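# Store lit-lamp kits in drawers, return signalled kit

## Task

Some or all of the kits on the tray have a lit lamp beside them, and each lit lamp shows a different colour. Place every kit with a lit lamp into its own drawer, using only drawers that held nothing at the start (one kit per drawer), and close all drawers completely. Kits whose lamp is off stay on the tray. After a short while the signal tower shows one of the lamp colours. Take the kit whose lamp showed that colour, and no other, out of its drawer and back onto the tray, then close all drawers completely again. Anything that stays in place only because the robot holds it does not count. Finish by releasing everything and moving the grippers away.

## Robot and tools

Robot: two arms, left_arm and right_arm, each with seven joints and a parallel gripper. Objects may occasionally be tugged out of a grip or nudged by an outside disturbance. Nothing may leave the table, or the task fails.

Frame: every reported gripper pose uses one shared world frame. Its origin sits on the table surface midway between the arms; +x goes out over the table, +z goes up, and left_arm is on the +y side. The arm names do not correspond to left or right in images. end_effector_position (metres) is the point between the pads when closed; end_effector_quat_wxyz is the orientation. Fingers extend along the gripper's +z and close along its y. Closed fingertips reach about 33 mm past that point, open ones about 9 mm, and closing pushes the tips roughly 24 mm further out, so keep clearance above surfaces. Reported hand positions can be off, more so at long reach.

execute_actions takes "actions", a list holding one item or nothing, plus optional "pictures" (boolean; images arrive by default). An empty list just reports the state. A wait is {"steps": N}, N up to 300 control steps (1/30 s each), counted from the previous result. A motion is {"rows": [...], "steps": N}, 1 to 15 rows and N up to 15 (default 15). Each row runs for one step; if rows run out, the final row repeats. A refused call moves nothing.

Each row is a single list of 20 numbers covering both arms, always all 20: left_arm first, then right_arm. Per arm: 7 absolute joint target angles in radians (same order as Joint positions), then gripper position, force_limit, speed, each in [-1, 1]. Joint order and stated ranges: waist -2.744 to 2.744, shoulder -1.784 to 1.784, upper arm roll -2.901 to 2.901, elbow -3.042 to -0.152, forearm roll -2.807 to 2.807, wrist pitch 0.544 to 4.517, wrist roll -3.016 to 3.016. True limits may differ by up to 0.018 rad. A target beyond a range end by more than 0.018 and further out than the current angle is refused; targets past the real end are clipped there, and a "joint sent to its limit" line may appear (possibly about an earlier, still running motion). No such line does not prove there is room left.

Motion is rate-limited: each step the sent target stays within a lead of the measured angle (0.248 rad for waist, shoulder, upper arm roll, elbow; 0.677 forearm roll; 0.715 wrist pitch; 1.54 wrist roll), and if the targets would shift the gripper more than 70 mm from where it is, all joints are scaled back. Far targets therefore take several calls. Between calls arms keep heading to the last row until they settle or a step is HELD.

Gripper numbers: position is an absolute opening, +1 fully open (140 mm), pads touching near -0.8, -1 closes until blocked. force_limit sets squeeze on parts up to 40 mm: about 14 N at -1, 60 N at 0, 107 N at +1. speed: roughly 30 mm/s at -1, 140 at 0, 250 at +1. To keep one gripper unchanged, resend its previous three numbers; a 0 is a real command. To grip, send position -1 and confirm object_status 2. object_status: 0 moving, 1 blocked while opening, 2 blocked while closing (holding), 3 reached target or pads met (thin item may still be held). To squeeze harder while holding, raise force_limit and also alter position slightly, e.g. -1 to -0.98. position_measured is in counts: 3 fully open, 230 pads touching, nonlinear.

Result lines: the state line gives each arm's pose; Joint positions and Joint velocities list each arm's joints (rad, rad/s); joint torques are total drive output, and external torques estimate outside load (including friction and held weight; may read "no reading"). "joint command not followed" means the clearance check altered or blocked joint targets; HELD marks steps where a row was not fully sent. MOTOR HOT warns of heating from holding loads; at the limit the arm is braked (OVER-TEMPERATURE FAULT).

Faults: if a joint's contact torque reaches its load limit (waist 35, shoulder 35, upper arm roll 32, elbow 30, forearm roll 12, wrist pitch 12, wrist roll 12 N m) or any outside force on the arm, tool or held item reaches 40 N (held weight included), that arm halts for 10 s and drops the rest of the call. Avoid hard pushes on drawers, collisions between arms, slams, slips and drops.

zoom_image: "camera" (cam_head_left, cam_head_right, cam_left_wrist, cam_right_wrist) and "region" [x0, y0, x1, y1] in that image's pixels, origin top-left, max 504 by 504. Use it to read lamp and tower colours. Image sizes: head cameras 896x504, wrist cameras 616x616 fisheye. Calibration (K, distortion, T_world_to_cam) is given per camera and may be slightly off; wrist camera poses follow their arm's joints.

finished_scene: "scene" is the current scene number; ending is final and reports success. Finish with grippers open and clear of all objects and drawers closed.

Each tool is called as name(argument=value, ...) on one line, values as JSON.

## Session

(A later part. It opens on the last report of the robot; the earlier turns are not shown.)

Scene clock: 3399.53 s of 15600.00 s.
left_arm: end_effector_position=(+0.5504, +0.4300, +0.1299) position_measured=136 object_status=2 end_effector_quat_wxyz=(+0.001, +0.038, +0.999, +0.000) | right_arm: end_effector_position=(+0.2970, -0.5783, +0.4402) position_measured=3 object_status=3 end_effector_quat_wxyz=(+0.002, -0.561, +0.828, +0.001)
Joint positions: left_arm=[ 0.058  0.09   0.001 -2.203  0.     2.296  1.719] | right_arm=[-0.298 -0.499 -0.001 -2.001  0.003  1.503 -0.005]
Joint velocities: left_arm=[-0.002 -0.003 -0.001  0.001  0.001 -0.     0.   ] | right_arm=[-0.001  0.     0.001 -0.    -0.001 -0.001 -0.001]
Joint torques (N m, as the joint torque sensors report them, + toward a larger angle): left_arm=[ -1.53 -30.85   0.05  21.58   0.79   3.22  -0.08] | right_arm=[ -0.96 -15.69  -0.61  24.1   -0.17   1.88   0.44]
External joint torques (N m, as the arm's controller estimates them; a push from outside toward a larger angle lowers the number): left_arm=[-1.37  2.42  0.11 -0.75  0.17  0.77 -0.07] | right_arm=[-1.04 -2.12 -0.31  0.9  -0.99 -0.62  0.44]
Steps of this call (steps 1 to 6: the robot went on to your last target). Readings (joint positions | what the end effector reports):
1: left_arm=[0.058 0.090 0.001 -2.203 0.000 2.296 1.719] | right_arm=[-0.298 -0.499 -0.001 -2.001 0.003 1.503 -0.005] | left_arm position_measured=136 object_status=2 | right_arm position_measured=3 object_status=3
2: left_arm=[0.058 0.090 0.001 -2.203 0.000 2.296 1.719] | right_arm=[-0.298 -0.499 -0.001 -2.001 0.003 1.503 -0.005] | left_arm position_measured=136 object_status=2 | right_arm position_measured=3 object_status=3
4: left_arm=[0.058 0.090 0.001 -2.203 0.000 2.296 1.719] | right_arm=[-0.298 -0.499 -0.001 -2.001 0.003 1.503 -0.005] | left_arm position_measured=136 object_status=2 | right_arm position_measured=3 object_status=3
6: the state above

execute_actions(actions=[{"rows":[[0.055,0.082,0,-2.202,0,2.28,1.715,-1,0.5,-0.5,-0.3,-0.5,0,-2.0,0,1.5,0,1,0,0],[0.055,0.082,0,-2.202,0,2.28,1.715,-1,0.5,-0.5,-0.3,-0.5,0,-2.0,0,1.5,0,1,0,0],[0.055,0.082,0,-2.202,0,2.28,1.715,-1,0.5,-0.5,-0.3,-0.5,0,-2.0,0,1.5,0,1,0,0],[0.055,0.082,0,-2.202,0,2.28,1.715,-1,0.5,-0.5,-0.3,-0.5,0,-2.0,0,1.5,0,1,0,0],[0.055,0.082,0,-2.202,0,2.28,1.715,-1,0.5,-0.5,-0.3,-0.5,0,-2.0,0,1.5,0,1,0,0],[0.055,0.082,0,-2.202,0,2.28,1.715,-1,0.5,-0.5,-0.3,-0.5,0,-2.0,0,1.5,0,1,0,0],[0.055,0.06,0,-2.196,0,2.245,1.715,-1,0.5,-0.5,-0.3,-0.5,0,-2.0,0,1.5,0,1,0,0],[0.055,0.06,0,-2.196,0,2.245,1.715,-1,0.5,-0.5,-0.3,-0.5,0,-2.0,0,1.5,0,1,0,0],[0.055,0.06,0,-2.196,0,2.245,1.715,-1,0.5,-0.5,-0.3,-0.5,0,-2.0,0,1.5,0,1,0,0],[0.055,0.06,0,-2.196,0,2.245,1.715,-1,0.5,-0.5,-0.3,-0.5,0,-2.0,0,1.5,0,1,0,0],[0.055,0.06,0,-2.196,0,2.23,1.715,-1,0.5,-0.5,-0.3,-0.5,0,-2.0,0,1.5,0,1,0,0],[0.055,0.038,0,-2.186,0,2.21,1.715,-1,0.5,-0.5,-0.3,-0.5,0,-2.0,0,1.5,0,1,0,0]],"steps":15}], pictures=false)

execute_actions(actions=[{"rows":[[0.055,0.01,0,-2.155,0,2.15,1.715,-1,0.5,-0.5,-0.3,-0.5,0,-2.0,0,1.5,0,1,0,0],[0.055,0.01,0,-2.155,0,2.15,1.715,-1,0.5,-0.5,-0.3,-0.5,0,-2.0,0,1.5,0,1,0,0],[0.055,0.01,0,-2.155,0,2.15,1.715,-1,0.5,-0.5,-0.3,-0.5,0,-2.0,0,1.5,0,1,0,0],[0.055,0.01,0,-2.155,0,2.15,1.715,-1,0.5,-0.5,-0.3,-0.5,0,-2.0,0,1.5,0,1,0,0],[0.055,0.01,0,-2.155,0,2.12,1.715,-1,0.5,-0.5,-0.3,-0.5,0,-2.0,0,1.5,0,1,0,0],[0.055,-0.019,0,-2.119,0,2.095,1.715,-1,0.5,-0.5,-0.3,-0.5,0,-2.0,0,1.5,0,1,0,0]],"steps":13}], pictures=false)

execute_actions(actions=[{"rows":[[0.035,-0.019,0,-2.119,0,2.1,1.65,-1,0.5,-0.5,-0.3,-0.5,0,-2.0,0,1.5,0,1,0,0],[0.01,-0.019,0,-2.119,0,2.1,1.6,-1,0.5,-0.5,-0.3,-0.5,0,-2.0,0,1.5,0,1,0,0],[-0.015,-0.019,0,-2.119,0,2.1,1.55,-1,0.5,-0.5,-0.3,-0.5,0,-2.0,0,1.5,0,1,0,0],[-0.04,-0.019,0,-2.119,0,2.1,1.5,-1,0.5,-0.5,-0.3,-0.5,0,-2.0,0,1.5,0,1,0,0],[-0.065,-0.019,0,-2.119,0,2.1,1.47,-1,0.5,-0.5,-0.3,-0.5,0,-2.0,0,1.5,0,1,0,0],[-0.09,-0.019,0,-2.119,0,2.1,1.44,-1,0.5,-0.5,-0.3,-0.5,0,-2.0,0,1.5,0,1,0,0],[-0.115,-0.019,0,-2.119,0,2.1,1.41,-1,0.5,-0.5,-0.3,-0.5,0,-2.0,0,1.5,0,1,0,0],[-0.14,-0.019,0,-2.119,0,2.1,1.38,-1,0.5,-0.5,-0.3,-0.5,0,-2.0,0,1.5,0,1,0,0],[-0.165,-0.019,0,-2.119,0,2.1,1.35,-1,0.5,-0.5,-0.3,-0.5,0,-2.0,0,1.5,0,1,0,0],[-0.19,-0.019,0,-2.119,0,2.1,1.32,-1,0.5,-0.5,-0.3,-0.5,0,-2.0,0,1.5,0,1,0,0],[-0.215,-0.019,0,-2.119,0,2.1,1.29,-1,0.5,-0.5,-0.3,-0.5,0,-2.0,0,1.5,0,1,0,0],[-0.24,-0.019,0,-2.119,0,2.1,1.26,-1,0.5,-0.5,-0.3,-0.5,0,-2.0,0,1.5,0,1,0,0],[-0.265,-0.019,0,-2.119,0,2.1,1.23,-1,0.5,-0.5,-0.3,-0.5,0,-2.0,0,1.5,0,1,0,0],[-0.29,-0.019,0,-2.119,0,2.1,1.2,-1,0.5,-0.5,-0.3,-0.5,0,-2.0,0,1.5,0,1,0,0],[-0.315,-0.019,0,-2.119,0,2.1,1.17,-1,0.5,-0.5,-0.3,-0.5,0,-2.0,0,1.5,0,1,0,0]],"steps":15}], pictures=false)

execute_actions(actions=[{"rows":[[-0.34,-0.019,0,-2.119,0,2.1,1.14,-1,0.5,-0.5,-0.3,-0.5,0,-2.0,0,1.5,0,1,0,0],[-0.365,-0.019,0,-2.119,0,2.1,1.11,-1,0.5,-0.5,-0.3,-0.5,0,-2.0,0,1.5,0,1,0,0],[-0.39,-0.019,0,-2.119,0,2.1,1.08,-1,0.5,-0.5,-0.3,-0.5,0,-2.0,0,1.5,0,1,0,0],[-0.415,-0.019,0,-2.119,0,2.1,1.05,-1,0.5,-0.5,-0.3,-0.5,0,-2.0,0,1.5,0,1,0,0],[-0.44,-0.019,0,-2.119,0,2.1,1.02,-1,0.5,-0.5,-0.3,-0.5,0,-2.0,0,1.5,0,1,0,0],[-0.465,-0.019,0,-2.119,0,2.1,1.015,-1,0.5,-0.5,-0.3,-0.5,0,-2.0,0,1.5,0,1,0,0],[-0.49,-0.019,0,-2.119,0,2.1,1.015,-1,0.5,-0.5,-0.3,-0.5,0,-2.0,0,1.5,0,1,0,0],[-0.515,-0.019,0,-2.119,0,2.1,1.015,-1,0.5,-0.5,-0.3,-0.5,0,-2.0,0,1.5,0,1,0,0],[-0.54,-0.019,0,-2.119,0,2.1,1.015,-1,0.5,-0.5,-0.3,-0.5,0,-2.0,0,1.5,0,1,0,0],[-0.565,-0.019,0,-2.119,0,2.1,1.015,-1,0.5,-0.5,-0.3,-0.5,0,-2.0,0,1.5,0,1,0,0],[-0.585,-0.019,0,-2.119,0,2.1,1.015,-1,0.5,-0.5,-0.3,-0.5,0,-2.0,0,1.5,0,1,0,0],[-0.604,-0.019,0,-2.119,0,2.1,1.015,-1,0.5,-0.5,-0.3,-0.5,0,-2.0,0,1.5,0,1,0,0],[-0.604,-0.019,0,-2.119,0,2.12,1.015,-1,0.5,-0.5,-0.3,-0.5,0,-2.0,0,1.5,0,1,0,0],[-0.604,0.01,0,-2.155,0,2.18,1.015,-1,0.5,-0.5,-0.3,-0.5,0,-2.0,0,1.5,0,1,0,0]],"steps":15}], pictures=false)

execute_actions(actions=[{"rows":[[-0.604,0.01,0,-2.155,0,2.2,1.015,-1,0.5,-0.5,-0.3,-0.5,0,-2.0,0,1.5,0,1,0,0],[-0.604,0.038,0,-2.186,0,2.25,1.015,-1,0.5,-0.5,-0.3,-0.5,0,-2.0,0,1.5,0,1,0,0],[-0.604,0.038,0,-2.186,0,2.25,1.015,-1,0.5,-0.5,-0.3,-0.5,0,-2.0,0,1.5,0,1,0,0],[-0.604,0.038,0,-2.186,0,2.27,1.015,-1,0.5,-0.5,-0.3,-0.5,0,-2.0,0,1.5,0,1,0,0],[-0.604,0.078,0,-2.21,0,2.31,1.015,-1,0.5,-0.5,-0.3,-0.5,0,-2.0,0,1.5,0,1,0,0],[-0.604,0.078,0,-2.21,0,2.31,1.015,-1,0.5,-0.5,-0.3,-0.5,0,-2.0,0,1.5,0,1,0,0],[-0.604,0.078,0,-2.21,0,2.33,1.015,-1,0.5,-0.5,-0.3,-0.5,0,-2.0,0,1.5,0,1,0,0],[-0.604,0.125,0,-2.235,0,2.385,1.015,-1,0.5,-0.5,-0.3,-0.5,0,-2.0,0,1.5,0,1,0,0],[-0.604,0.125,0,-2.235,0,2.385,1.015,-1,0.5,-0.5,-0.3,-0.5,0,-2.0,0,1.5,0,1,0,0],[-0.604,0.125,0,-2.235,0,2.4,1.015,-1,0.5,-0.5,-0.3,-0.5,0,-2.0,0,1.5,0,1,0,0],[-0.604,0.175,0,-2.255,0,2.435,1.015,-1,0.5,-0.5,-0.3,-0.5,0,-2.0,0,1.5,0,1,0,0]],"steps":15}], pictures=false)

execute_actions(actions=[{"steps":15}])

zoom_image(camera="cam_left_wrist", region=[180, 200, 430, 400])

Scene clock: 3457.13 s of 15600.00 s.
left_arm: end_effector_position=(+0.5458, +0.4297, +0.1540) position_measured=136 object_status=2 end_effector_quat_wxyz=(-0.001, +0.038, +0.999, -0.000) | right_arm: end_effector_position=(+0.2970, -0.5783, +0.4402) position_measured=3 object_status=3 end_effector_quat_wxyz=(+0.002, -0.561, +0.828, +0.001)
Joint positions: left_arm=[ 0.058  0.046  0.001 -2.191  0.     2.234  1.719] | right_arm=[-0.298 -0.499 -0.001 -2.001  0.003  1.503 -0.005]
Joint velocities: left_arm=[-0.001 -0.11   0.001  0.061  0.    -0.118 -0.001] | right_arm=[-0.     0.001 -0.001  0.001 -0.     0.     0.001]
Joint torques (N m, as the joint torque sensors report them, + toward a larger angle): left_arm=[ -2.5  -31.32  -0.87  21.52   0.78   1.7   -0.09] | right_arm=[ -0.93 -15.19  -0.75  23.94  -0.19   1.86   0.39]
External joint torques (N m, as the arm's controller estimates them; a push from outside toward a larger angle lowers the number): left_arm=[-2.49 -2.18 -0.9   0.55  0.14 -0.48 -0.09] | right_arm=[-0.86 -1.72 -0.23  0.75 -0.98 -0.65  0.39]
Steps of this call (steps 1 to 15: the robot went on to your last target; steps 16 to 90: nothing new was sent; then 54.10 s passed at rest; steps 91 to 105: all 15 steps of this action). Readings (joint positions | what the end effector reports):
91: left_arm=[0.058 0.089 0.001 -2.203 0.000 2.294 1.719] | right_arm=[-0.298 -0.499 -0.001 -2.001 0.003 1.503 -0.005] | left_arm position_measured=136 object_status=2 | right_arm position_measured=3 object_status=3
92: left_arm=[0.058 0.088 0.001 -2.203 0.000 2.292 1.719] | right_arm=[-0.298 -0.499 -0.001 -2.001 0.003 1.503 -0.005] | left_arm position_measured=136 object_status=2 | right_arm position_measured=3 object_status=3
94: left_arm=[0.058 0.086 0.001 -2.203 0.000 2.289 1.719] | right_arm=[-0.298 -0.499 -0.001 -2.001 0.003 1.503 -0.005] | left_arm position_measured=136 object_status=2 | right_arm position_measured=3 object_status=3
98: left_arm=[0.058 0.077 0.001 -2.203 0.000 2.274 1.719] | right_arm=[-0.298 -0.499 -0.001 -2.001 0.003 1.503 -0.005] | left_arm position_measured=136 object_status=2 | right_arm position_measured=3 object_status=3
105: the state above

Scene clock: 3457.57 s of 15600.00 s.
left_arm: end_effector_position=(+0.5507, +0.4300, +0.2103) position_measured=136 object_status=2 end_effector_quat_wxyz=(+0.007, +0.038, +0.999, +0.001) | right_arm: end_effector_position=(+0.2970, -0.5783, +0.4402) position_measured=3 object_status=3 end_effector_quat_wxyz=(+0.002, -0.561, +0.828, +0.001)
Joint positions: left_arm=[ 0.058 -0.019  0.001 -2.12   0.     2.116  1.719] | right_arm=[-0.298 -0.499 -0.001 -2.001  0.003  1.503 -0.005]
Joint velocities: left_arm=[-0.    -0.001 -0.001  0.001 -0.001 -0.102  0.001] | right_arm=[ 0.     0.     0.     0.     0.    -0.001 -0.001]
Joint torques (N m, as the joint torque sensors report them, + toward a larger angle): left_arm=[ -2.13 -30.9   -0.01  24.01   0.85   1.89  -0.07] | right_arm=[ -0.46 -15.33  -0.63  24.23  -0.16   1.89   0.37]
External joint torques (N m, as the arm's controller estimates them; a push from outside toward a larger angle lowers the number): left_arm=[-2.04 -1.72  0.1   1.2   0.16 -0.46 -0.07] | right_arm=[-0.48 -1.79 -0.25  1.05 -0.97 -0.6   0.37]
Steps of this call (steps 1 to 13: all 13 steps of this action). Readings (joint positions | what the end effector reports):
1: left_arm=[0.058 0.041 0.001 -2.184 0.000 2.220 1.719] | right_arm=[-0.298 -0.499 -0.001 -2.001 0.003 1.503 -0.005] | left_arm position_measured=136 object_status=2 | right_arm position_measured=3 object_status=3
2: left_arm=[0.058 0.033 0.001 -2.177 0.000 2.207 1.719] | right_arm=[-0.298 -0.499 -0.001 -2.001 0.003 1.503 -0.005] | left_arm position_measured=136 object_status=2 | right_arm position_measured=3 object_status=3
4: left_arm=[0.058 0.019 0.001 -2.164 0.000 2.190 1.719] | right_arm=[-0.298 -0.499 -0.001 -2.001 0.003 1.503 -0.005] | left_arm position_measured=136 object_status=2 | right_arm position_measured=3 object_status=3
8: left_arm=[0.058 -0.004 0.001 -2.135 0.000 2.142 1.719] | right_arm=[-0.298 -0.499 -0.001 -2.001 0.003 1.503 -0.005] | left_arm position_measured=136 object_status=2 | right_arm position_measured=3 object_status=3
13: the state above

Scene clock: 3458.07 s of 15600.00 s.
left_arm: end_effector_position=(+0.5323, +0.2599, +0.2092) position_measured=136 object_status=2 end_effector_quat_wxyz=(+0.002, +0.041, +0.999, -0.000) | right_arm: end_effector_position=(+0.2970, -0.5783, +0.4402) position_measured=3 object_status=3 end_effector_quat_wxyz=(+0.002, -0.561, +0.828, +0.001)
Joint positions: left_arm=[-0.26  -0.019  0.001 -2.12   0.     2.104  1.408] | right_arm=[-0.298 -0.499 -0.001 -2.001  0.003  1.503 -0.005]
Joint velocities: left_arm=[-0.707  0.001 -0.039 -0.001 -0.    -0.004 -0.766] | right_arm=[ 0.001  0.    -0.001 -0.001  0.    -0.    -0.003]
Joint torques (N m, as the joint torque sensors report them, + toward a larger angle): left_arm=[  0.45 -30.52   2.22  23.93   0.92   1.93  -0.28] | right_arm=[ -0.74 -15.21  -0.88  23.98  -0.18   1.89   0.39]
External joint torques (N m, as the arm's controller estimates them; a push from outside toward a larger angle lowers the number): left_arm=[-2.75  0.47  0.33  0.56  0.22 -0.42 -0.29] | right_arm=[-0.7  -1.78 -0.4   0.86 -0.98 -0.61  0.39]
Steps of this call (steps 1 to 15: all 15 steps of this action). Readings (joint positions | what the end effector reports):
1: left_arm=[0.054 -0.019 0.002 -2.120 0.000 2.114 1.713] | right_arm=[-0.298 -0.499 -0.001 -2.001 0.003 1.503 -0.005] | left_arm position_measured=136 object_status=2 | right_arm position_measured=3 object_status=3
2: left_arm=[0.046 -0.019 0.005 -2.120 0.000 2.112 1.702] | right_arm=[-0.298 -0.499 -0.001 -2.001 0.003 1.503 -0.005] | left_arm position_measured=136 object_status=2 | right_arm position_measured=3 object_status=3
4: left_arm=[0.013 -0.019 0.007 -2.120 0.000 2.109 1.669] | right_arm=[-0.298 -0.499 -0.001 -2.001 0.003 1.503 -0.005] | left_arm position_measured=136 object_status=2 | right_arm position_measured=3 object_status=3
8: left_arm=[-0.083 -0.019 0.005 -2.120 0.000 2.106 1.584] | right_arm=[-0.298 -0.499 -0.001 -2.001 0.003 1.503 -0.005] | left_arm position_measured=136 object_status=2 | right_arm position_measured=3 object_status=3
15: the state above

Scene clock: 3458.57 s of 15600.00 s.
left_arm: end_effector_position=(+0.4592, +0.0909, +0.2017) position_measured=136 object_status=2 end_effector_quat_wxyz=(+0.004, +0.061, +0.998, -0.002) | right_arm: end_effector_position=(+0.2970, -0.5783, +0.4402) position_measured=3 object_status=3 end_effector_quat_wxyz=(+0.002, -0.561, +0.828, +0.001)
Joint positions: left_arm=[-0.596 -0.011 -0.006 -2.132  0.     2.13   1.105] | right_arm=[-0.298 -0.499 -0.001 -2.001  0.003  1.503 -0.005]
Joint velocities: left_arm=[-0.202  0.197 -0.021 -0.226  0.     0.292 -0.275] | right_arm=[ 0.001 -0.001 -0.001  0.001  0.001 -0.001  0.001]
Joint torques (N m, as the joint torque sensors report them, + toward a larger angle): left_arm=[  3.76 -27.32   5.51  21.38   0.83   2.84  -0.29] | right_arm=[ -0.38 -15.49  -0.78  24.23  -0.17   1.91   0.37]
External joint torques (N m, as the arm's controller estimates them; a push from outside toward a larger angle lowers the number): left_arm=[-2.67  0.9  -0.81 -0.39  0.03  0.72 -0.29] | right_arm=[-0.38 -1.9  -0.36  1.01 -0.97 -0.59  0.37]
Steps of this call (steps 1 to 15: all 15 steps of this action). Readings (joint positions | what the end effector reports):
1: left_arm=[-0.285 -0.019 0.001 -2.120 0.000 2.104 1.381] | right_arm=[-0.298 -0.499 -0.001 -2.001 0.003 1.503 -0.005] | left_arm position_measured=136 object_status=2 | right_arm position_measured=3 object_status=3
2: left_arm=[-0.310 -0.019 0.001 -2.120 0.000 2.104 1.354] | right_arm=[-0.298 -0.499 -0.001 -2.001 0.003 1.503 -0.005] | left_arm position_measured=136 object_status=2 | right_arm position_measured=3 object_status=3
4: left_arm=[-0.360 -0.019 0.000 -2.120 0.000 2.104 1.299] | right_arm=[-0.298 -0.499 -0.001 -2.001 0.003 1.503 -0.005] | left_arm position_measured=136 object_status=2 | right_arm position_measured=3 object_status=3
8: left_arm=[-0.460 -0.019 0.000 -2.120 0.000 2.104 1.201] | right_arm=[-0.298 -0.499 -0.001 -2.001 0.003 1.503 -0.005] | left_arm position_measured=136 object_status=2 | right_arm position_measured=3 object_status=3
15: the state above

Scene clock: 3459.07 s of 15600.00 s.
left_arm: end_effector_position=(+0.4433, +0.0993, +0.0711) position_measured=136 object_status=2 end_effector_quat_wxyz=(-0.020, +0.029, +0.999, +0.012) | right_arm: end_effector_position=(+0.2970, -0.5783, +0.4402) position_measured=3 object_status=3 end_effector_quat_wxyz=(+0.002, -0.561, +0.828, +0.001)
Joint positions: left_arm=[-0.603  0.173 -0.003 -2.256  0.     2.382  1.038] | right_arm=[-0.298 -0.499 -0.001 -2.001  0.003  1.503 -0.005]
Joint velocities: left_arm=[ 0.003  0.159  0.    -0.092  0.001  0.251 -0.053] | right_arm=[ 0.001  0.    -0.001 -0.     0.     0.001  0.   ]
Joint torques (N m, as the joint torque sensors report them, + toward a larger angle): left_arm=[ -1.05 -40.31   1.8   24.52   0.75   4.19  -0.25] | right_arm=[ -0.85 -15.19  -1.06  24.39  -0.14   1.92   0.38]
External joint torques (N m, as the arm's controller estimates them; a push from outside toward a larger angle lowers the number): left_arm=[-1.25  1.56  1.46 -0.96  0.18  1.11 -0.25] | right_arm=[-0.82 -1.63 -0.59  1.21 -0.94 -0.58  0.38]
Steps of this call (steps 1 to 15: all 15 steps of this action). Readings (joint positions | what the end effector reports):
1: left_arm=[-0.601 -0.005 -0.006 -2.140 0.000 2.141 1.096] | right_arm=[-0.298 -0.499 -0.001 -2.001 0.003 1.503 -0.005] | left_arm position_measured=136 object_status=2 | right_arm position_measured=3 object_status=3
2: left_arm=[-0.603 0.004 -0.006 -2.151 0.000 2.160 1.089] | right_arm=[-0.298 -0.499 -0.001 -2.001 0.003 1.503 -0.005] | left_arm position_measured=136 object_status=2 | right_arm position_measured=3 object_status=3
4: left_arm=[-0.603 0.025 -0.005 -2.172 0.000 2.191 1.076] | right_arm=[-0.298 -0.499 -0.001 -2.001 0.003 1.503 -0.005] | left_arm position_measured=136 object_status=2 | right_arm position_measured=3 object_status=3
8: left_arm=[-0.603 0.077 -0.003 -2.207 0.000 2.269 1.056] | right_arm=[-0.298 -0.499 -0.001 -2.001 0.003 1.503 -0.005] | left_arm position_measured=136 object_status=2 | right_arm position_measured=3 object_status=3
15: the state above

Scene clock: 3459.57 s of 15600.00 s.
left_arm: end_effector_position=(+0.4536, +0.0924, +0.0715) position_measured=136 object_status=2 end_effector_quat_wxyz=(-0.004, +0.023, +1.000, +0.002) | right_arm: end_effector_position=(+0.2970, -0.5783, +0.4402) position_measured=3 object_status=3 end_effector_quat_wxyz=(+0.002, -0.561, +0.828, +0.001)
Joint positions: left_arm=[-0.603  0.178 -0.003 -2.257  0.     2.427  1.025] | right_arm=[-0.298 -0.499 -0.001 -2.001  0.003  1.503 -0.005]
Joint velocities: left_arm=[ 0.002 -0.     0.     0.    -0.001  0.015 -0.009] | right_arm=[-0.001 -0.    -0.001  0.     0.    -0.001 -0.001]
Joint torques (N m, as the joint torque sensors report them, + toward a larger angle): left_arm=[ -1.7  -36.41   1.7   21.62   0.7    3.49  -0.15] | right_arm=[ -0.6  -15.4   -0.99  24.18  -0.11   1.86   0.35]
External joint torques (N m, as the arm's controller estimates them; a push from outside toward a larger angle lowers the number): left_arm=[-1.76 -1.99  1.5   0.98  0.18  1.07 -0.15] | right_arm=[-0.52 -1.77 -0.45  0.94 -0.91 -0.65  0.35]
Steps of this call (steps 1 to 15: the robot went on to your last target). Readings (joint positions | what the end effector reports):
1: left_arm=[-0.603 0.177 -0.003 -2.258 0.000 2.390 1.036] | right_arm=[-0.298 -0.499 -0.001 -2.001 0.003 1.503 -0.005] | left_arm position_measured=136 object_status=2 | right_arm position_measured=3 object_status=3
2: left_arm=[-0.603 0.178 -0.003 -2.258 0.000 2.397 1.035] | right_arm=[-0.298 -0.499 -0.001 -2.001 0.003 1.503 -0.005] | left_arm position_measured=136 object_status=2 | right_arm position_measured=3 object_status=3
4: left_arm=[-0.603 0.178 -0.003 -2.258 0.000 2.407 1.032] | right_arm=[-0.298 -0.499 -0.001 -2.001 0.003 1.503 -0.005] | left_arm position_measured=136 object_status=2 | right_arm position_measured=3 object_status=3
8: left_arm=[-0.603 0.178 -0.003 -2.257 0.000 2.420 1.028] | right_arm=[-0.298 -0.499 -0.001 -2.001 0.003 1.503 -0.005] | left_arm position_measured=136 object_status=2 | right_arm position_measured=3 object_status=3
15: the state above
camera_calibration (this result's frames):
cam_left_wrist: T_world_to_cam=[[0.203502, 0.977629, -0.0531802, -0.170653], [0.896097, -0.164097, 0.412412, -0.407646], [0.394459, -0.131581, -0.909444, 0.0888829], [0, 0, 0, 1]] pos_world=[0.364958, 0.111638, 0.239877]
cam_right_wrist: T_world_to_cam=[[-0.928209, 0.371745, 0.015292, 0.481076], [0.34749, 0.851491, 0.392701, 0.207683], [0.132964, 0.369822, -0.919539, 0.755383], [0, 0, 0, 1]] pos_world=[0.273933, -0.635035, 0.605691]

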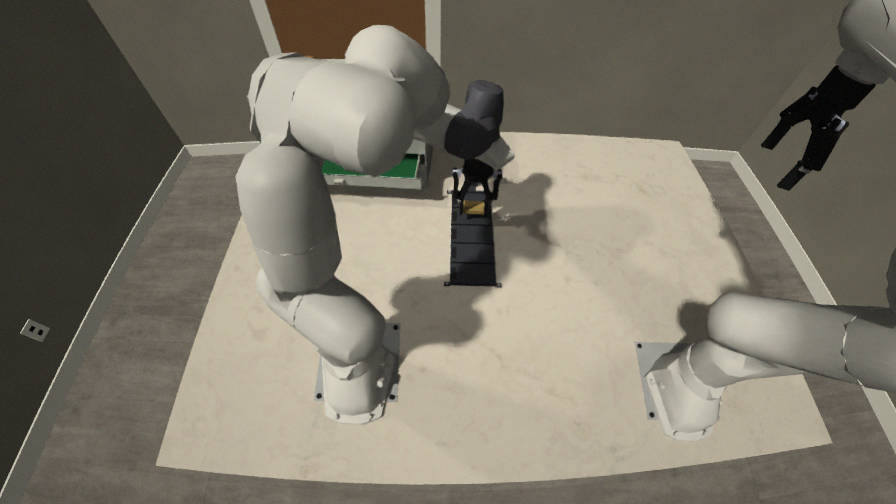

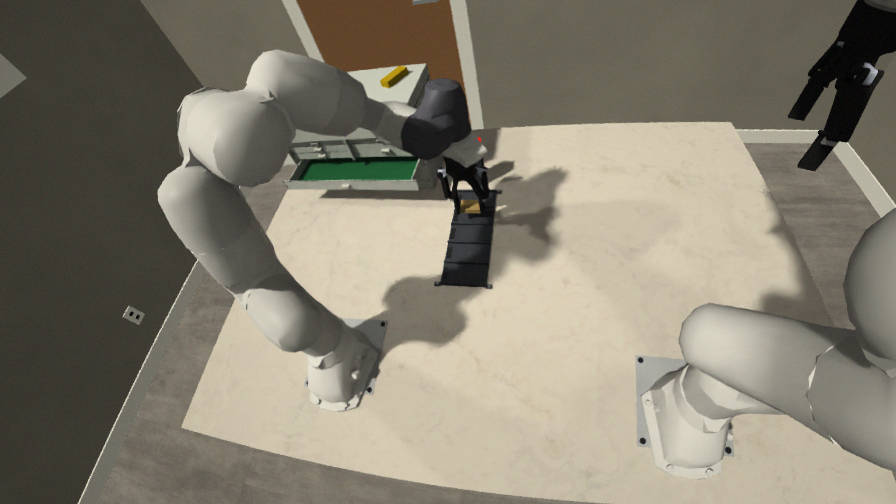

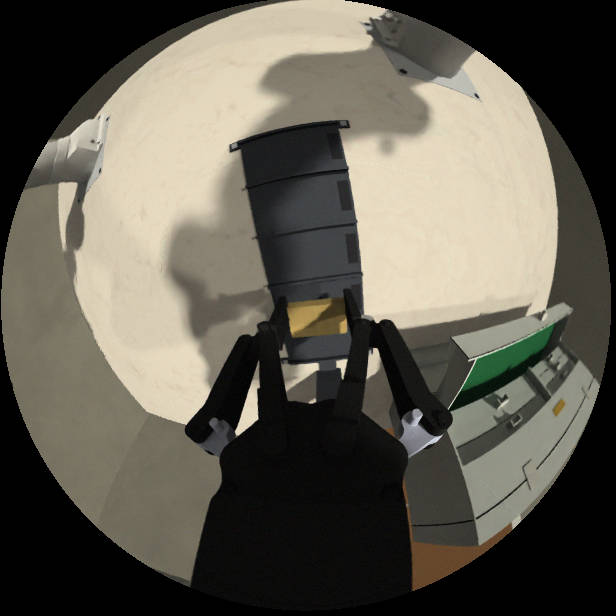

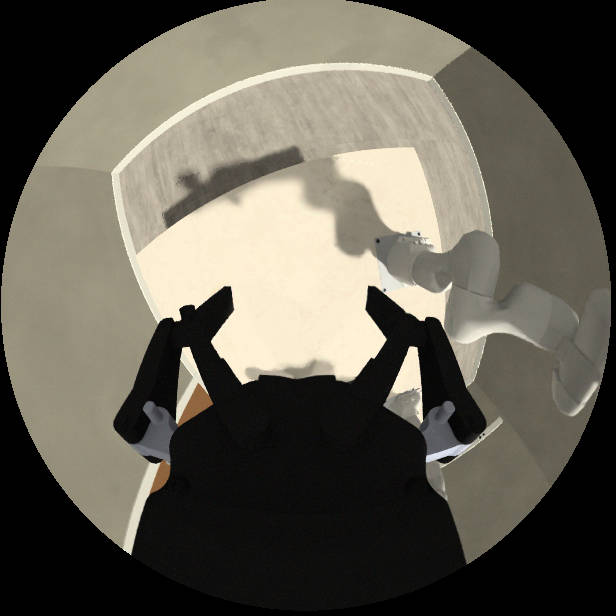

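Region (180, 200, 430, 400) of cam_left_wrist's 616x616 image, scaled by 2.016, with more detail than that image has; it fills the top 403 rows of this view, and the rest is white.

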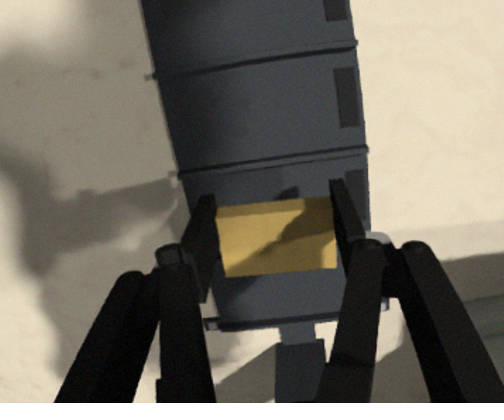

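Good. Descend to ~.040.

execute_actions(actions=[{"rows":[[-0.598,0.2,0,-2.26,0,2.475,1.015,-1,0.5,-0.5,-0.3,-0.5,0,-2.0,0,1.5,0,1,0,0],[-0.598,0.2,0,-2.26,0,2.475,1.015,-1,0.5,-0.5,-0.3,-0.5,0,-2.0,0,1.5,0,1,0,0],[-0.598,0.2,0,-2.26,0,2.475,1.015,-1,0.5,-0.5,-0.3,-0.5,0,-2.0,0,1.5,0,1,0,0],[-0.598,0.2,0,-2.26,0,2.475,1.015,-1,0.5,-0.5,-0.3,-0.5,0,-2.0,0,1.5,0,1,0,0],[-0.598,0.2,0,-2.26,0,2.49,1.015,-1,0.5,-0.5,-0.3,-0.5,0,-2.0,0,1.5,0,1,0,0],[-0.598,0.225,0,-2.264,0,2.5,1.015,-1,0.5,-0.5,-0.3,-0.5,0,-2.0,0,1.5,0,1,0,0],[-0.598,0.225,0,-2.264,0,2.5,1.015,-1,0.5,-0.5,-0.3,-0.5,0,-2.0,0,1.5,0,1,0,0],[-0.598,0.225,0,-2.264,0,2.5,1.015,-1,0.5,-0.5,-0.3,-0.5,0,-2.0,0,1.5,0,1,0,0],[-0.598,0.225,0,-2.264,0,2.5,1.015,-1,0.5,-0.5,-0.3,-0.5,0,-2.0,0,1.5,0,1,0,0],[-0.598,0.225,0,-2.264,0,2.51,1.015,-1,0.5,-0.5,-0.3,-0.5,0,-2.0,0,1.5,0,1,0,0],[-0.598,0.242,0,-2.266,0,2.513,1.015,-1,0.5,-0.5,-0.3,-0.5,0,-2.0,0,1.5,0,1,0,0]],"steps":15}], pictures=false)

execute_actions(actions=[{"steps":10}], pictures=false)

Scene clock: 3477.90 s of 15600.00 s.
left_arm: end_effector_position=(+0.4545, +0.0934, +0.0408) position_measured=136 object_status=2 end_effector_quat_wxyz=(-0.004, +0.020, +1.000, +0.002) | right_arm: end_effector_position=(+0.2970, -0.5783, +0.4402) position_measured=3 object_status=3 end_effector_quat_wxyz=(+0.002, -0.561, +0.828, +0.001)
Joint positions: left_arm=[-0.601  0.24  -0.002 -2.266  0.     2.498  1.022] | right_arm=[-0.298 -0.499 -0.001 -2.001  0.003  1.503 -0.005]
Joint velocities: left_arm=[ 0.001  0.045  0.001 -0.011  0.001  0.052 -0.001] | right_arm=[ 0.001 -0.001 -0.001 -0.    -0.001  0.001 -0.   ]
Joint torques (N m, as the joint torque sensors report them, + toward a larger angle): left_arm=[  0.73 -35.99   1.66  19.45   0.59   3.47  -0.19] | right_arm=[ -0.74 -15.21  -1.25  23.74  -0.18   1.87   0.38]
External joint torques (N m, as the arm's controller estimates them; a push from outside toward a larger angle lowers the number): left_arm=[ 0.62  1.3   1.35 -1.3   0.11  0.88 -0.19] | right_arm=[-0.77 -1.68 -0.85  0.55 -0.99 -0.63  0.38]
Steps of this call (steps 1 to 15: the robot went on to your last target; steps 16 to 90: nothing new was sent; then 14.83 s passed at rest; steps 91 to 105: all 15 steps of this action). Readings (joint positions | what the end effector reports):
91: left_arm=[-0.603 0.181 -0.002 -2.257 0.000 2.437 1.022] | right_arm=[-0.298 -0.499 -0.001 -2.001 0.003 1.503 -0.005] | left_arm position_measured=136 object_status=2 | right_arm position_measured=3 object_status=3
92: left_arm=[-0.602 0.186 -0.002 -2.257 0.000 2.443 1.022] | right_arm=[-0.298 -0.499 -0.001 -2.001 0.003 1.503 -0.005] | left_arm position_measured=136 object_status=2 | right_arm position_measured=3 object_status=3
94: left_arm=[-0.601 0.194 -0.002 -2.259 0.000 2.452 1.022] | right_arm=[-0.298 -0.499 -0.001 -2.001 0.003 1.503 -0.005] | left_arm position_measured=136 object_status=2 | right_arm position_measured=3 object_status=3
98: left_arm=[-0.601 0.215 -0.002 -2.262 0.000 2.475 1.022] | right_arm=[-0.298 -0.499 -0.001 -2.001 0.003 1.503 -0.005] | left_arm position_measured=136 object_status=2 | right_arm position_measured=3 object_status=3
105: the state above

Scene clock: 3478.23 s of 15600.00 s.
left_arm: end_effector_position=(+0.4562, +0.0923, +0.0406) position_measured=136 object_status=2 end_effector_quat_wxyz=(-0.001, +0.020, +1.000, +0.000) | right_arm: end_effector_position=(+0.2970, -0.5783, +0.4402) position_measured=3 object_status=3 end_effector_quat_wxyz=(+0.002, -0.561, +0.828, +0.001)
Joint positions: left_arm=[-0.601  0.242 -0.002 -2.267  0.     2.506  1.022] | right_arm=[-0.298 -0.499 -0.001 -2.001  0.003  1.503 -0.005]
Joint velocities: left_arm=[-0.    -0.001 -0.001  0.001  0.001  0.009  0.002] | right_arm=[ 0.    -0.001  0.     0.001 -0.     0.001 -0.   ]
Joint torques (N m, as the joint torque sensors report them, + toward a larger angle): left_arm=[  0.06 -35.7    1.36  19.64   0.65   3.31  -0.17] | right_arm=[ -0.59 -15.2   -0.65  23.71  -0.18   1.92   0.37]
External joint torques (N m, as the arm's controller estimates them; a push from outside toward a larger angle lowers the number): left_arm=[ 0.08 -0.09  1.18 -0.12  0.18  0.87 -0.17] | right_arm=[-0.56 -1.55 -0.18  0.46 -0.98 -0.59  0.37]
Steps of this call (steps 1 to 10: the robot went on to your last target). Readings (joint positions | what the end effector reports):
1: left_arm=[-0.601 0.241 -0.002 -2.267 0.000 2.500 1.022] | right_arm=[-0.298 -0.499 -0.001 -2.001 0.003 1.503 -0.005] | left_arm position_measured=136 object_status=2 | right_arm position_measured=3 object_status=3
2: left_arm=[-0.601 0.242 -0.002 -2.267 0.000 2.501 1.022] | right_arm=[-0.298 -0.499 -0.001 -2.001 0.003 1.503 -0.005] | left_arm position_measured=136 object_status=2 | right_arm position_measured=3 object_status=3
4: left_arm=[-0.601 0.242 -0.002 -2.267 0.000 2.503 1.022] | right_arm=[-0.298 -0.499 -0.001 -2.001 0.003 1.503 -0.005] | left_arm position_measured=136 object_status=2 | right_arm position_measured=3 object_status=3
8: left_arm=[-0.601 0.242 -0.002 -2.267 0.000 2.506 1.022] | right_arm=[-0.298 -0.499 -0.001 -2.001 0.003 1.503 -0.005] | left_arm position_measured=136 object_status=2 | right_arm position_measured=3 object_status=3
10: the state above

execute_actions(actions=[{"rows":[[-0.598,0.248,0,-2.267,0,2.519,1.015,-1,0.5,-0.5,-0.3,-0.5,0,-2.0,0,1.5,0,1,0,0],[-0.598,0.248,0,-2.267,0,2.519,1.015,-1,0.5,-0.5,-0.3,-0.5,0,-2.0,0,1.5,0,1,0,0],[-0.598,0.248,0,-2.267,0,2.519,1.015,-1,0.5,-0.5,-0.3,-0.5,0,-2.0,0,1.5,0,1,0,0],[-0.598,0.248,0,-2.267,0,2.519,1.015,-1,0.5,-0.5,-0.3,-0.5,0,-2.0,0,1.5,0,1,0,0],[-0.598,0.248,0,-2.267,0,2.519,1.015,-1,0.5,-0.5,-0.3,-0.5,0,-2.0,0,1.5,0,1,0,0],[-0.598,0.254,0,-2.268,0,2.526,1.015,-1,0.5,-0.5,-0.3,-0.5,0,-2.0,0,1.5,0,1,0,0],[-0.598,0.254,0,-2.268,0,2.526,1.015,-1,0.5,-0.5,-0.3,-0.5,0,-2.0,0,1.5,0,1,0,0],[-0.598,0.254,0,-2.268,0,2.526,1.015,-1,0.5,-0.5,-0.3,-0.5,0,-2.0,0,1.5,0,1,0,0],[-0.598,0.254,0,-2.268,0,2.526,1.015,-1,0.5,-0.5,-0.3,-0.5,0,-2.0,0,1.5,0,1,0,0],[-0.598,0.259,0,-2.268,0,2.531,1.015,-1,0.5,-0.5,-0.3,-0.5,0,-2.0,0,1.5,0,1,0,0]],"steps":15}], pictures=false)

Scene clock: 3500.13 s of 15600.00 s.
left_arm: end_effector_position=(+0.4559, +0.0925, +0.0328) position_measured=136 object_status=2 end_effector_quat_wxyz=(-0.002, +0.020, +1.000, +0.001) | right_arm: end_effector_position=(+0.2970, -0.5783, +0.4402) position_measured=3 object_status=3 end_effector_quat_wxyz=(+0.002, -0.561, +0.828, +0.001)
Joint positions: left_arm=[-0.601  0.258 -0.002 -2.268  0.     2.523  1.022] | right_arm=[-0.298 -0.499 -0.001 -2.001  0.003  1.503 -0.005]
Joint velocities: left_arm=[-0.     0.001  0.001  0.001 -0.001  0.015 -0.001] | right_arm=[ 0.001 -0.001 -0.001  0.     0.002  0.     0.   ]
Joint torques (N m, as the joint torque sensors report them, + toward a larger angle): left_arm=[  1.27 -35.57   1.84  18.95   0.69   3.44  -0.15] | right_arm=[ -0.64 -14.88  -0.88  23.99  -0.17   1.82   0.36]
External joint torques (N m, as the arm's controller estimates them; a push from outside toward a larger angle lowers the number): left_arm=[ 1.22  0.85  1.57 -0.93  0.23  0.94 -0.15] | right_arm=[-0.69 -1.34 -0.52  0.81 -0.99 -0.68  0.36]
Steps of this call (steps 1 to 15: the robot went on to your last target; steps 16 to 90: nothing new was sent; then 18.40 s passed at rest; steps 91 to 105: all 15 steps of this action). Readings (joint positions | what the end effector reports):
91: left_arm=[-0.601 0.243 -0.002 -2.267 0.000 2.509 1.022] | right_arm=[-0.298 -0.499 -0.001 -2.001 0.003 1.503 -0.005] | left_arm position_measured=136 object_status=2 | right_arm position_measured=3 object_status=3
92: left_arm=[-0.601 0.244 -0.002 -2.267 0.000 2.510 1.022] | right_arm=[-0.298 -0.499 -0.001 -2.001 0.003 1.503 -0.005] | left_arm position_measured=136 object_status=2 | right_arm position_measured=3 object_status=3
94: left_arm=[-0.601 0.246 -0.002 -2.267 0.000 2.511 1.022] | right_arm=[-0.298 -0.499 -0.001 -2.001 0.003 1.503 -0.005] | left_arm position_measured=136 object_status=2 | right_arm position_measured=3 object_status=3
98: left_arm=[-0.601 0.251 -0.002 -2.267 0.000 2.516 1.022] | right_arm=[-0.298 -0.499 -0.001 -2.001 0.003 1.503 -0.005] | left_arm position_measured=136 object_status=2 | right_arm position_measured=3 object_status=3
105: the state above

execute_actions(actions=[{"rows":[[-0.598,0.265,0,-2.268,0,2.536,1.015,-1,0.5,-0.5,-0.3,-0.5,0,-2.0,0,1.5,0,1,0,0]],"steps":12}], pictures=false)

Scene clock: 3506.33 s of 15600.00 s.
left_arm: end_effector_position=(+0.4569, +0.0919, +0.0325) position_measured=136 object_status=2 end_effector_quat_wxyz=(-0.000, +0.019, +1.000, -0.000) | right_arm: end_effector_position=(+0.2970, -0.5783, +0.4402) position_measured=3 object_status=3 end_effector_quat_wxyz=(+0.002, -0.561, +0.828, +0.001)
Joint positions: left_arm=[-0.601  0.26  -0.002 -2.268  0.     2.527  1.02 ] | right_arm=[-0.298 -0.499 -0.001 -2.001  0.003  1.503 -0.005]
Joint velocities: left_arm=[-0.001  0.001  0.001 -0.    -0.002 -0.    -0.002] | right_arm=[-0.    -0.    -0.001  0.001  0.     0.001  0.001]
Joint torques (N m, as the joint torque sensors report them, + toward a larger angle): left_arm=[  1.53 -31.74   2.27  18.74   0.67   3.84  -0.07] | right_arm=[ -0.62 -15.13  -0.91  24.16  -0.21   1.84   0.39]
External joint torques (N m, as the arm's controller estimates them; a push from outside toward a larger angle lowers the number): left_arm=[ 1.57  3.95  2.09 -0.64  0.21  1.42 -0.07] | right_arm=[-0.55 -1.54 -0.38  0.93 -1.   -0.66  0.39]
Steps of this call (steps 1 to 15: the robot went on to your last target; steps 16 to 90: nothing new was sent; then 2.80 s passed at rest; steps 91 to 102: all 12 steps of this action). Readings (joint positions | what the end effector reports):
91: left_arm=[-0.601 0.259 -0.002 -2.268 0.000 2.527 1.022] | right_arm=[-0.298 -0.499 -0.001 -2.001 0.003 1.503 -0.005] | left_arm position_measured=136 object_status=2 | right_arm position_measured=3 object_status=3
92: left_arm=[-0.601 0.260 -0.002 -2.268 0.000 2.527 1.021] | right_arm=[-0.298 -0.499 -0.001 -2.001 0.003 1.503 -0.005] | left_arm position_measured=136 object_status=2 | right_arm position_measured=3 object_status=3
94: left_arm=[-0.601 0.260 -0.002 -2.268 0.000 2.527 1.021] | right_arm=[-0.298 -0.499 -0.001 -2.001 0.003 1.503 -0.005] | left_arm position_measured=136 object_status=2 | right_arm position_measured=3 object_status=3
98: left_arm=[-0.601 0.260 -0.002 -2.268 0.000 2.527 1.020] | right_arm=[-0.298 -0.499 -0.001 -2.001 0.003 1.503 -0.005] | left_arm position_measured=136 object_status=2 | right_arm position_measured=3 object_status=3
102: the state above


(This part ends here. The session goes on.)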